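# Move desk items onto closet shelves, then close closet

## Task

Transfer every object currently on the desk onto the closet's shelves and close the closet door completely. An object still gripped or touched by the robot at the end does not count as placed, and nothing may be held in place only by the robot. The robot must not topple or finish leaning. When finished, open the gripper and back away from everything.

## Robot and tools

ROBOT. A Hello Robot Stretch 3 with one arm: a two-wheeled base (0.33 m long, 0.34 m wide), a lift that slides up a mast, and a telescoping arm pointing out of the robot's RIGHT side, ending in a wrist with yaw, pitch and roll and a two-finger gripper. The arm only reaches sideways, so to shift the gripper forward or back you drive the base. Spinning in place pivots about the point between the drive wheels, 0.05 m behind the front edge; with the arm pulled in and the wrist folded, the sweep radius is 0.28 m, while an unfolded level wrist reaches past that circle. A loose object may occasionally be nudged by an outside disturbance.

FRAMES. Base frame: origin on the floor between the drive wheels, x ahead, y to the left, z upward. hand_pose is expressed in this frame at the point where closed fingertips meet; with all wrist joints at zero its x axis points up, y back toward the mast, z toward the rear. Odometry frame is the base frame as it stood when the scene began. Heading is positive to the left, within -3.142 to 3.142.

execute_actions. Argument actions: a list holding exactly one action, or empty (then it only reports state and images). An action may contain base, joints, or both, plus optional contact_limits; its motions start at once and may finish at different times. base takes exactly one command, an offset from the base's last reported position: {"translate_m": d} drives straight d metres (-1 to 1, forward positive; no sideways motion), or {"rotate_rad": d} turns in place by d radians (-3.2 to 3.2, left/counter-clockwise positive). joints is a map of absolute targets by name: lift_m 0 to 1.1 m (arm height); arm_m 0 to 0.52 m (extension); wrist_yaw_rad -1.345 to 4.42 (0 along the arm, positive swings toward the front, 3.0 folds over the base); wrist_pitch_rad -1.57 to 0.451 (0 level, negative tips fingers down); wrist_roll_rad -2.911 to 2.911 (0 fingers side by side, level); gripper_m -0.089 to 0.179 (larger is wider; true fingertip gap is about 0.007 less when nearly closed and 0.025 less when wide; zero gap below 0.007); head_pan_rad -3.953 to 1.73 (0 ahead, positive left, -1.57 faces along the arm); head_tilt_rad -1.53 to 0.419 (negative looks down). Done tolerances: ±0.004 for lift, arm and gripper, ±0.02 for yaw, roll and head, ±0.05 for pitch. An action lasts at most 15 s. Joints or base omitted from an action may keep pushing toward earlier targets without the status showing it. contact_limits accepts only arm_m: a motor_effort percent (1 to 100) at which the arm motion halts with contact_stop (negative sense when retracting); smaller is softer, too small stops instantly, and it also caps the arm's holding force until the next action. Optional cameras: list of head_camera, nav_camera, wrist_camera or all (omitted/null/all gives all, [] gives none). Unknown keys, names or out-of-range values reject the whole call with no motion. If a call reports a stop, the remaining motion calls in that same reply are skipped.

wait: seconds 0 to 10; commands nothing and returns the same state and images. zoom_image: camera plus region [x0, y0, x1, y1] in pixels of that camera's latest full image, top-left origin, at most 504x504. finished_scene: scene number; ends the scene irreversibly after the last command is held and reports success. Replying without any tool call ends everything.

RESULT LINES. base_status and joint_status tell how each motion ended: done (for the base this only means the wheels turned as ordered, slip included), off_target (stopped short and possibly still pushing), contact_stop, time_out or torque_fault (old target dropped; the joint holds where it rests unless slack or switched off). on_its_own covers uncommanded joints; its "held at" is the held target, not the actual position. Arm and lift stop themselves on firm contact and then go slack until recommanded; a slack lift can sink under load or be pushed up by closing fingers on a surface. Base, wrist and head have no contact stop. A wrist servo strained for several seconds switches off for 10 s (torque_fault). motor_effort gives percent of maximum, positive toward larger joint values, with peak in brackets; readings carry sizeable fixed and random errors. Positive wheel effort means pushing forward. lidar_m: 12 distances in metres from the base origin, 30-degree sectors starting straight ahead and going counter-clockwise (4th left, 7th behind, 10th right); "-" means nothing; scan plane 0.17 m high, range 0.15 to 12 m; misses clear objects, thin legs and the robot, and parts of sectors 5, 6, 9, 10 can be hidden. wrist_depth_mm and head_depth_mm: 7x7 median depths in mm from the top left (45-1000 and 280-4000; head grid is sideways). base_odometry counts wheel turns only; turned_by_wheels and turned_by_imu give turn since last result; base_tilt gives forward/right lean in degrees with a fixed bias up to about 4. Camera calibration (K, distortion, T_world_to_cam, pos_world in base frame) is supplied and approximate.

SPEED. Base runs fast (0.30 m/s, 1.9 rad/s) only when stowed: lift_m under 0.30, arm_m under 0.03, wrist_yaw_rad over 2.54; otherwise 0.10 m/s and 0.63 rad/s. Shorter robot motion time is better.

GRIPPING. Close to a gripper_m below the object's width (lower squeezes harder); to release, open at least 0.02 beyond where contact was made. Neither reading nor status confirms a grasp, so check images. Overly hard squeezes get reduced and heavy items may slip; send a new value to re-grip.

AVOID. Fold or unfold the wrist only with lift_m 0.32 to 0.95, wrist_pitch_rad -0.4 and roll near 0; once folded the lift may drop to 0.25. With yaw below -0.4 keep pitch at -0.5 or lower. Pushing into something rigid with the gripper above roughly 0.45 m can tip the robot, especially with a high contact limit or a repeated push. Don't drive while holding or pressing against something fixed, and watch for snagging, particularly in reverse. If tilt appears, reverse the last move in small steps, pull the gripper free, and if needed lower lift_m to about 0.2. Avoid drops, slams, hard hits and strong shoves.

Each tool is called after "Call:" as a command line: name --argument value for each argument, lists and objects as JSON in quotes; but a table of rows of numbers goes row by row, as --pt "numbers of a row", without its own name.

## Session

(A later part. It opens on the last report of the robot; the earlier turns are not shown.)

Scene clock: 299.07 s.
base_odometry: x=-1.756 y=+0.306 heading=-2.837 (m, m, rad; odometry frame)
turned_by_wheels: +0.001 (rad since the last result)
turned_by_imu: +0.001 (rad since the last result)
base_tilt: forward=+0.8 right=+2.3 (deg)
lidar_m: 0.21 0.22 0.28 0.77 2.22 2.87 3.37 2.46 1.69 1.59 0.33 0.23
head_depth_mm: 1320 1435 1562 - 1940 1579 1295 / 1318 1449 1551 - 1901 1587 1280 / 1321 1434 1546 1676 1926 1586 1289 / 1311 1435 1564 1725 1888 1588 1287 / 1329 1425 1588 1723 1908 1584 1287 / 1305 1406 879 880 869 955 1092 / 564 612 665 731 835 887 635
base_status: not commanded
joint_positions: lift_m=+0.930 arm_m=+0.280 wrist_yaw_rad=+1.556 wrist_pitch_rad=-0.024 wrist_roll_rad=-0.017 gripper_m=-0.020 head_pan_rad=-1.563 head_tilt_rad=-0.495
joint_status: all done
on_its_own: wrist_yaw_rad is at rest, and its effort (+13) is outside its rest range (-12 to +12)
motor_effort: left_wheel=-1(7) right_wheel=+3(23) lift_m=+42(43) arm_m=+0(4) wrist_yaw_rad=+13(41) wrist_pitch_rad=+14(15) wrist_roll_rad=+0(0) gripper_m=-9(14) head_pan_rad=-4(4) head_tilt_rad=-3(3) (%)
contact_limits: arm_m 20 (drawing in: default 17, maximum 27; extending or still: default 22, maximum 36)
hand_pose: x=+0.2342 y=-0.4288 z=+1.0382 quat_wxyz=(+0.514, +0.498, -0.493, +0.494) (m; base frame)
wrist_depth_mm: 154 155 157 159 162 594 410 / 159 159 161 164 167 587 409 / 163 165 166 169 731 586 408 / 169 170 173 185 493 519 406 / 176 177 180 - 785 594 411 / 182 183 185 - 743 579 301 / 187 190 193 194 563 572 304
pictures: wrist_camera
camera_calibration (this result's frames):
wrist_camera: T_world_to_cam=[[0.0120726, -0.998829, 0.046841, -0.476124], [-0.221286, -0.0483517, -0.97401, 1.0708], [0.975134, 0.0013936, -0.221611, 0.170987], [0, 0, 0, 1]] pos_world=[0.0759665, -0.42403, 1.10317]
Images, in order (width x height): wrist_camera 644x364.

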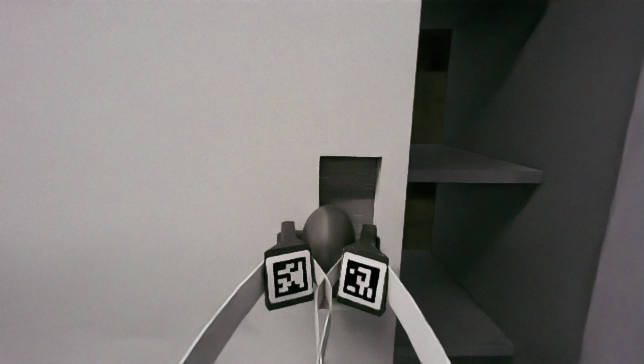

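Call:
execute_actions --actions '[{"base":{"translate_m":0.006},"joints":{"arm_m":0.38},"contact_limits":{"arm_m":20}}]' --cameras '["wrist_camera"]'

Scene clock: 301.70 s.
base_odometry: x=-1.762 y=+0.305 heading=-2.837 (m, m, rad; odometry frame)
turned_by_wheels: +0.000 (rad since the last result)
turned_by_imu: +0.000 (rad since the last result)
base_tilt: forward=+0.9 right=+2.4 (deg)
lidar_m: 0.21 0.21 0.27 0.75 2.22 2.87 3.37 2.48 1.70 1.59 0.32 0.22
head_depth_mm: 1300 1436 1591 - 1885 1582 1295 / 1319 1444 1550 1781 1898 1584 1291 / 1324 1446 1542 1809 1911 1576 1283 / 1330 1424 1558 1706 1905 1585 1289 / 1317 1432 1582 1725 1902 1575 1267 / 1308 1407 845 852 860 937 1033 / 562 606 654 611 615 616 616
base_status: done
joint_positions: lift_m=+0.930 arm_m=+0.380 wrist_yaw_rad=+1.564 wrist_pitch_rad=-0.023 wrist_roll_rad=-0.017 gripper_m=-0.020 head_pan_rad=-1.563 head_tilt_rad=-0.495
joint_status: all done
motor_effort: left_wheel=+1(10) right_wheel=+0(20) lift_m=+43(43) arm_m=+0(4) wrist_yaw_rad=+6(47) wrist_pitch_rad=+13(15) wrist_roll_rad=+1(0) gripper_m=-9(14) head_pan_rad=-4(4) head_tilt_rad=-3(3) (%)
contact_limits: arm_m 20 (drawing in: default 17, maximum 27; extending or still: default 22, maximum 36)
hand_pose: x=+0.2342 y=-0.5268 z=+1.0384 quat_wxyz=(+0.512, +0.500, -0.491, +0.497) (m; base frame)
wrist_depth_mm: 156 158 159 160 162 438 194 / 160 162 164 166 589 436 193 / 166 167 170 171 594 440 194 / 172 173 175 188 492 439 192 / 177 178 179 - 659 282 191 / 183 185 186 - 656 280 193 / 190 194 195 197 568 275 192
pictures: wrist_camera
camera_calibration (this result's frames):
wrist_camera: T_world_to_cam=[[0.0199484, -0.998702, 0.046861, -0.575851], [-0.220124, -0.0501074, -0.974184, 1.06525], [0.975268, 0.0091182, -0.220837, 0.174358], [0, 0, 0, 1]] pos_world=[0.0759293, -0.523316, 1.10324]
Images, in order (width x height): wrist_camera 644x364.

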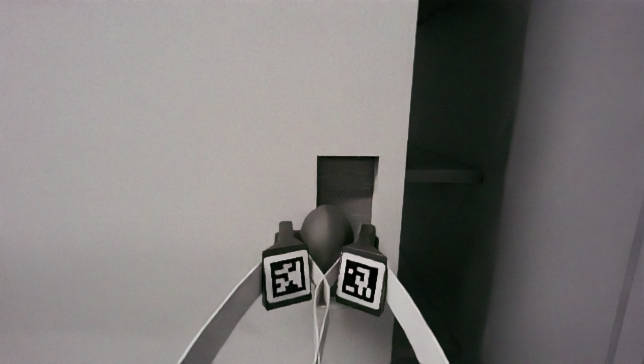

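Call:
execute_actions --actions '[{"base":{"translate_m":0.007},"joints":{"arm_m":0.46},"contact_limits":{"arm_m":20}}]' --cameras '[]'

Call:
execute_actions --actions '[{"base":{"translate_m":0.005},"joints":{"arm_m":0.52},"contact_limits":{"arm_m":18}}]' --cameras '["wrist_camera"]'

Scene clock: 304.27 s.
base_odometry: x=-1.768 y=+0.303 heading=-2.837 (m, m, rad; odometry frame)
turned_by_wheels: +0.000 (rad since the last result)
turned_by_imu: +0.000 (rad since the last result)
base_tilt: forward=+0.8 right=+2.3 (deg)
lidar_m: 0.20 0.20 0.26 0.73 2.22 2.86 3.37 2.48 1.70 1.59 0.31 0.21
head_depth_mm: 1315 1432 1558 - 1894 1581 1292 / 1316 1436 1540 1776 1899 1582 1291 / 1313 1438 1549 1797 1912 1595 1286 / 1318 1427 1562 1797 1895 1577 1283 / 1317 1430 1577 1762 1909 1566 1252 / 1293 1380 816 769 841 908 908 / 553 583 586 589 593 592 593
base_status: done
joint_positions: lift_m=+0.930 arm_m=+0.460 wrist_yaw_rad=+1.557 wrist_pitch_rad=-0.023 wrist_roll_rad=-0.017 gripper_m=-0.020 head_pan_rad=-1.563 head_tilt_rad=-0.495
joint_status: all done
motor_effort: left_wheel=+0(5) right_wheel=+1(5) lift_m=+43(43) arm_m=+1(8) wrist_yaw_rad=+11(41) wrist_pitch_rad=+13(13) wrist_roll_rad=+1(1) gripper_m=-10(13) head_pan_rad=-4(4) head_tilt_rad=-3(3) (%)
contact_limits: arm_m 20 (drawing in: default 17, maximum 27; extending or still: default 22, maximum 36)
hand_pose: x=+0.2342 y=-0.6084 z=+1.0385 quat_wxyz=(+0.514, +0.498, -0.493, +0.495) (m; base frame)
wrist_depth_mm: 155 156 158 160 164 147 136 / 160 161 162 164 168 152 141 / 165 167 168 170 195 153 145 / 171 172 175 187 194 153 151 / 176 178 179 - 194 156 157 / 183 185 186 - 224 162 164 / 190 191 193 194 201 167 183
pictures: none
No camera images: the call's "cameras" was empty. Leave "cameras" out to get every camera's image.

Scene clock: 305.93 s.
base_odometry: x=-1.773 y=+0.301 heading=-2.837 (m, m, rad; odometry frame)
turned_by_wheels: +0.000 (rad since the last result)
turned_by_imu: +0.000 (rad since the last result)
base_tilt: forward=+0.8 right=+2.3 (deg)
lidar_m: 0.19 0.20 0.25 0.72 2.22 2.87 3.38 2.49 1.70 1.59 0.30 0.21
head_depth_mm: 1314 1431 1554 - 1892 1587 1294 / 1319 1435 1532 1748 1892 1574 1285 / 1311 1436 1530 1779 1918 1570 1292 / 1322 1432 1561 1774 1894 1575 1296 / 1320 1444 1581 1765 1916 1523 1251 / 1286 785 789 762 824 882 881 / 543 565 570 571 574 575 574
base_status: done
joint_positions: lift_m=+0.930 arm_m=+0.520 wrist_yaw_rad=+1.584 wrist_pitch_rad=-0.023 wrist_roll_rad=-0.017 gripper_m=-0.020 head_pan_rad=-1.563 head_tilt_rad=-0.495
joint_status: all done
motor_effort: left_wheel=+3(5) right_wheel=-2(9) lift_m=+43(42) arm_m=+3(2) wrist_yaw_rad=-12(33) wrist_pitch_rad=+13(13) wrist_roll_rad=+0(0) gripper_m=-11(13) head_pan_rad=-4(4) head_tilt_rad=-3(3) (%)
contact_limits: arm_m 18 (drawing in: default 17, maximum 27; extending or still: default 22, maximum 36)
hand_pose: x=+0.2342 y=-0.6612 z=+1.0386 quat_wxyz=(+0.507, +0.505, -0.486, +0.502) (m; base frame)
wrist_depth_mm: 157 158 158 158 132 132 146 / 162 162 163 164 137 137 150 / 167 167 169 169 141 140 155 / 172 173 174 186 146 148 160 / 179 179 180 - 151 152 166 / 184 185 186 - 156 169 171 / 193 193 194 195 162 176 179
pictures: wrist_camera
camera_calibration (this result's frames):
wrist_camera: T_world_to_cam=[[0.0405339, -0.998078, 0.0468758, -0.714468], [-0.218372, -0.0546293, -0.974335, 1.05545], [0.975023, 0.0292572, -0.220167, 0.188292], [0, 0, 0, 1]] pos_world=[0.0758517, -0.660945, 1.10331]
Images, in order (width x height): wrist_camera 644x364.

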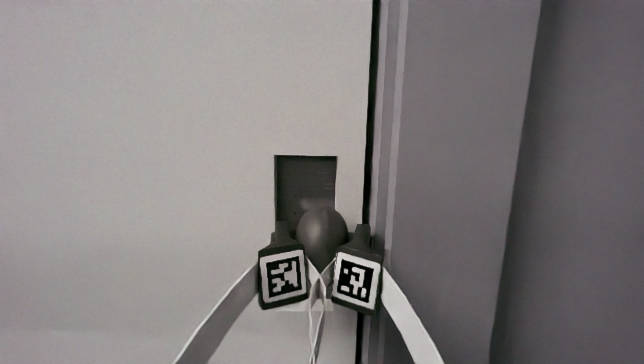

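Call:
execute_actions --actions '[{"joints":{"wrist_yaw_rad":1.5}}]' --cameras '["wrist_camera"]'

Scene clock: 306.60 s.
base_odometry: x=-1.773 y=+0.301 heading=-2.837 (m, m, rad; odometry frame)
turned_by_wheels: +0.000 (rad since the last result)
turned_by_imu: +0.000 (rad since the last result)
base_tilt: forward=+0.8 right=+2.4 (deg)
lidar_m: 0.19 0.20 0.25 0.72 2.23 2.87 3.37 2.48 1.69 1.59 0.30 0.21
head_depth_mm: 1314 1432 1572 - 1906 1576 1293 / 1313 1442 1517 1749 1895 1583 1292 / 1325 1434 1541 1790 1909 1584 1285 / 1318 1436 1566 1774 1893 1578 1292 / 1320 1439 1578 1770 1897 1528 1256 / 1291 785 789 765 825 886 889 / 543 567 570 574 575 579 576
base_status: not commanded
joint_positions: lift_m=+0.930 arm_m=+0.520 wrist_yaw_rad=+1.559 wrist_pitch_rad=-0.023 wrist_roll_rad=-0.017 gripper_m=-0.020 head_pan_rad=-1.563 head_tilt_rad=-0.495
joint_status: wrist_yaw_rad off_target (ended at +1.559, target +1.500)
on_its_own: wrist_yaw_rad is at rest, and its effort (-50) is outside its rest range (-12 to +12)
motor_effort: left_wheel=+6(6) right_wheel=-4(3) lift_m=+42(43) arm_m=+3(3) wrist_yaw_rad=-50(48) wrist_pitch_rad=+13(13) wrist_roll_rad=+0(0) gripper_m=-14(16) head_pan_rad=-4(4) head_tilt_rad=-3(3) (%)
hand_pose: x=+0.2343 y=-0.6676 z=+1.0386 quat_wxyz=(+0.513, +0.498, -0.492, +0.496) (m; base frame)
wrist_depth_mm: 155 156 156 159 134 134 147 / 160 161 162 165 137 139 153 / 166 166 167 169 141 143 159 / 170 171 174 184 146 160 164 / 176 177 178 - 152 166 170 / 181 183 185 - 157 172 176 / 188 191 192 195 163 181 182
pictures: wrist_camera
camera_calibration (this result's frames):
wrist_camera: T_world_to_cam=[[0.0154964, -0.998781, 0.0468676, -0.715461], [-0.219673, -0.0491288, -0.974336, 1.05908], [0.97545, 0.00480309, -0.220167, 0.172051], [0, 0, 0, 1]] pos_world=[0.0759115, -0.663384, 1.10331]
Images, in order (width x height): wrist_camera 644x364.

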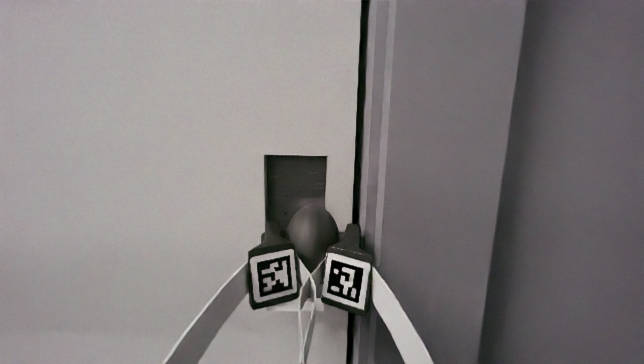

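Call:
execute_actions --actions '[{"joints":{"wrist_yaw_rad":1.6,"arm_m":0.5}}]' --cameras '[]'

Call:
execute_actions --actions '[{"base":{"translate_m":-0.4},"joints":{"head_pan_rad":-0.3,"head_tilt_rad":-0.3}}]'

Scene clock: 307.70 s.
base_odometry: x=-1.773 y=+0.301 heading=-2.837 (m, m, rad; odometry frame)
turned_by_wheels: +0.000 (rad since the last result)
turned_by_imu: -0.001 (rad since the last result)
base_tilt: forward=+0.7 right=+2.4 (deg)
lidar_m: 0.20 0.20 0.26 0.71 2.22 2.87 3.38 2.47 1.70 1.59 0.31 0.21
head_depth_mm: 1312 1439 1554 - 1901 1594 1287 / 1314 1435 1529 1739 1897 1574 1289 / 1316 1433 1537 1797 1908 1578 1287 / 1327 1435 1542 1785 1906 1571 1291 / 1315 1433 1589 1780 1914 1542 1245 / 1293 785 792 761 823 895 902 / 543 569 574 579 582 581 582
base_status: not commanded
joint_positions: lift_m=+0.930 arm_m=+0.500 wrist_yaw_rad=+1.594 wrist_pitch_rad=-0.023 wrist_roll_rad=-0.017 gripper_m=-0.020 head_pan_rad=-1.563 head_tilt_rad=-0.495
joint_status: all done
motor_effort: left_wheel=+1(6) right_wheel=+1(5) lift_m=+43(43) arm_m=-3(2) wrist_yaw_rad=+5(47) wrist_pitch_rad=+13(13) wrist_roll_rad=+1(1) gripper_m=-10(14) head_pan_rad=-4(4) head_tilt_rad=-3(3) (%)
hand_pose: x=+0.2342 y=-0.6393 z=+1.0386 quat_wxyz=(+0.504, +0.507, -0.484, +0.505) (m; base frame)
wrist_depth_mm: 157 158 157 159 156 130 142 / 164 162 163 164 162 134 147 / 168 169 169 169 167 139 153 / 174 174 174 186 173 143 158 / 179 180 180 - 170 148 163 / 187 186 186 - 164 154 169 / 193 195 194 194 191 159 175
pictures: none
No camera images: the call's "cameras" was empty. Leave "cameras" out to get every camera's image.

Scene clock: 312.63 s.
base_odometry: x=-1.391 y=+0.421 heading=-2.837 (m, m, rad; odometry frame)
turned_by_wheels: +0.000 (rad since the last result)
turned_by_imu: +0.002 (rad since the last result)
base_tilt: forward=+0.8 right=+2.4 (deg)
lidar_m: 0.59 0.60 0.84 2.15 2.19 2.83 3.47 2.50 1.73 1.62 0.92 0.63
head_depth_mm: 562 600 640 684 739 805 883 / 542 577 612 656 702 764 832 / 523 554 589 628 673 726 787 / 504 533 567 602 642 691 749 / 489 516 547 578 616 658 710 / 473 498 526 555 593 632 679 / 457 481 509 537 571 606 648
base_status: done
joint_positions: lift_m=+0.930 arm_m=+0.500 wrist_yaw_rad=+1.598 wrist_pitch_rad=-0.023 wrist_roll_rad=-0.017 gripper_m=-0.020 head_pan_rad=-0.307 head_tilt_rad=-0.310
joint_status: all done
motor_effort: left_wheel=+2(2) right_wheel=+0(4) lift_m=+43(43) arm_m=-3(3) wrist_yaw_rad=+3(6) wrist_pitch_rad=+13(13) wrist_roll_rad=+0(0) gripper_m=-9(10) head_pan_rad=+5(57) head_tilt_rad=+6(25) (%)
hand_pose: x=+0.2342 y=-0.6384 z=+1.0386 quat_wxyz=(+0.503, +0.508, -0.483, +0.505) (m; base frame)
wrist_depth_mm: 523 515 522 513 497 505 - / 530 530 549 540 518 529 - / 544 565 550 551 526 - - / 570 572 560 577 548 - - / 585 584 598 - 564 - - / 597 596 611 - 589 - - / 625 631 624 632 600 - -
pictures: head_camera (sideways: a quarter turn clockwise sets it upright), nav_camera (sideways: a quarter turn counterclockwise sets it upright), wrist_camera
camera_calibration (this result's frames):
head_camera: T_world_to_cam=[[-0.267852, 0.0717408, -0.960785, 1.27142], [0.258897, 0.965905, -0.0000534188, 0.00146599], [0.928024, -0.248759, -0.277293, 0.310628], [0, 0, 0, 1]] pos_world=[0.0519029, -0.0153572, 1.3077]
nav_camera: T_world_to_cam=[[0.258058, -0.107068, 0.960178, -1.20385], [-0.361629, -0.932298, -0.00676698, 0.0691064], [0.895896, -0.345482, -0.279306, 0.321515], [0, 0, 0, 1]] pos_world=[0.0476094, 0.0466123, 1.24618]
wrist_camera: T_world_to_cam=[[0.0538861, -0.997446, 0.0468787, -0.694487], [-0.217622, -0.0575493, -0.974335, 1.05464], [0.974545, 0.0423013, -0.220167, 0.196133], [0, 0, 0, 1]] pos_world=[0.0757947, -0.640317, 1.10331]
Images, in order (width x height): head_camera 896x504, nav_camera 672x504, wrist_camera 644x364.

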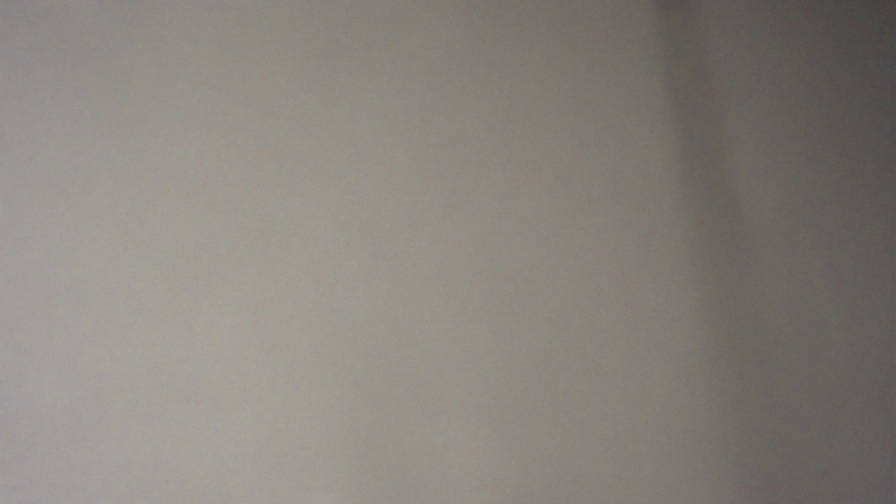

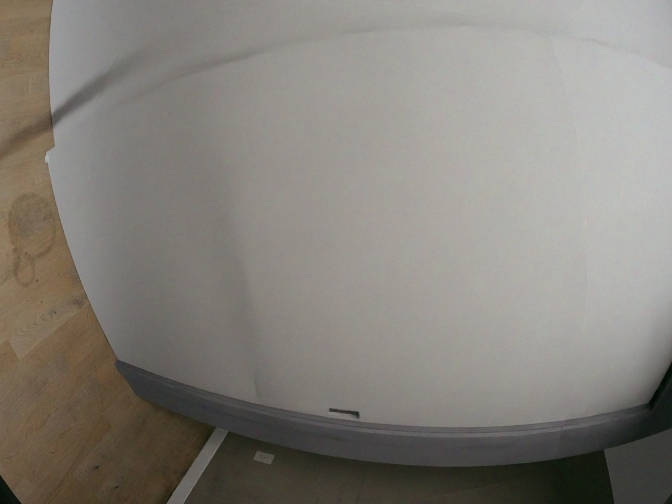

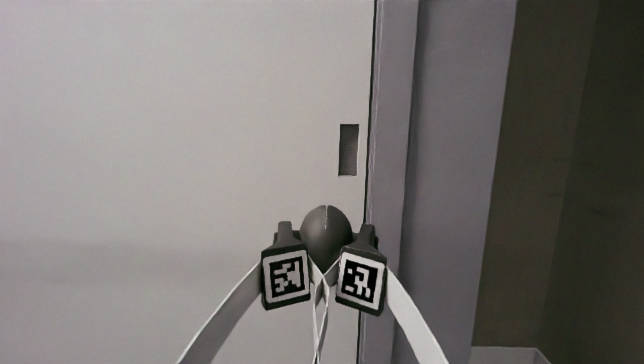

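Call:
finished_scene --scene 2

The scene is finished: the task was done.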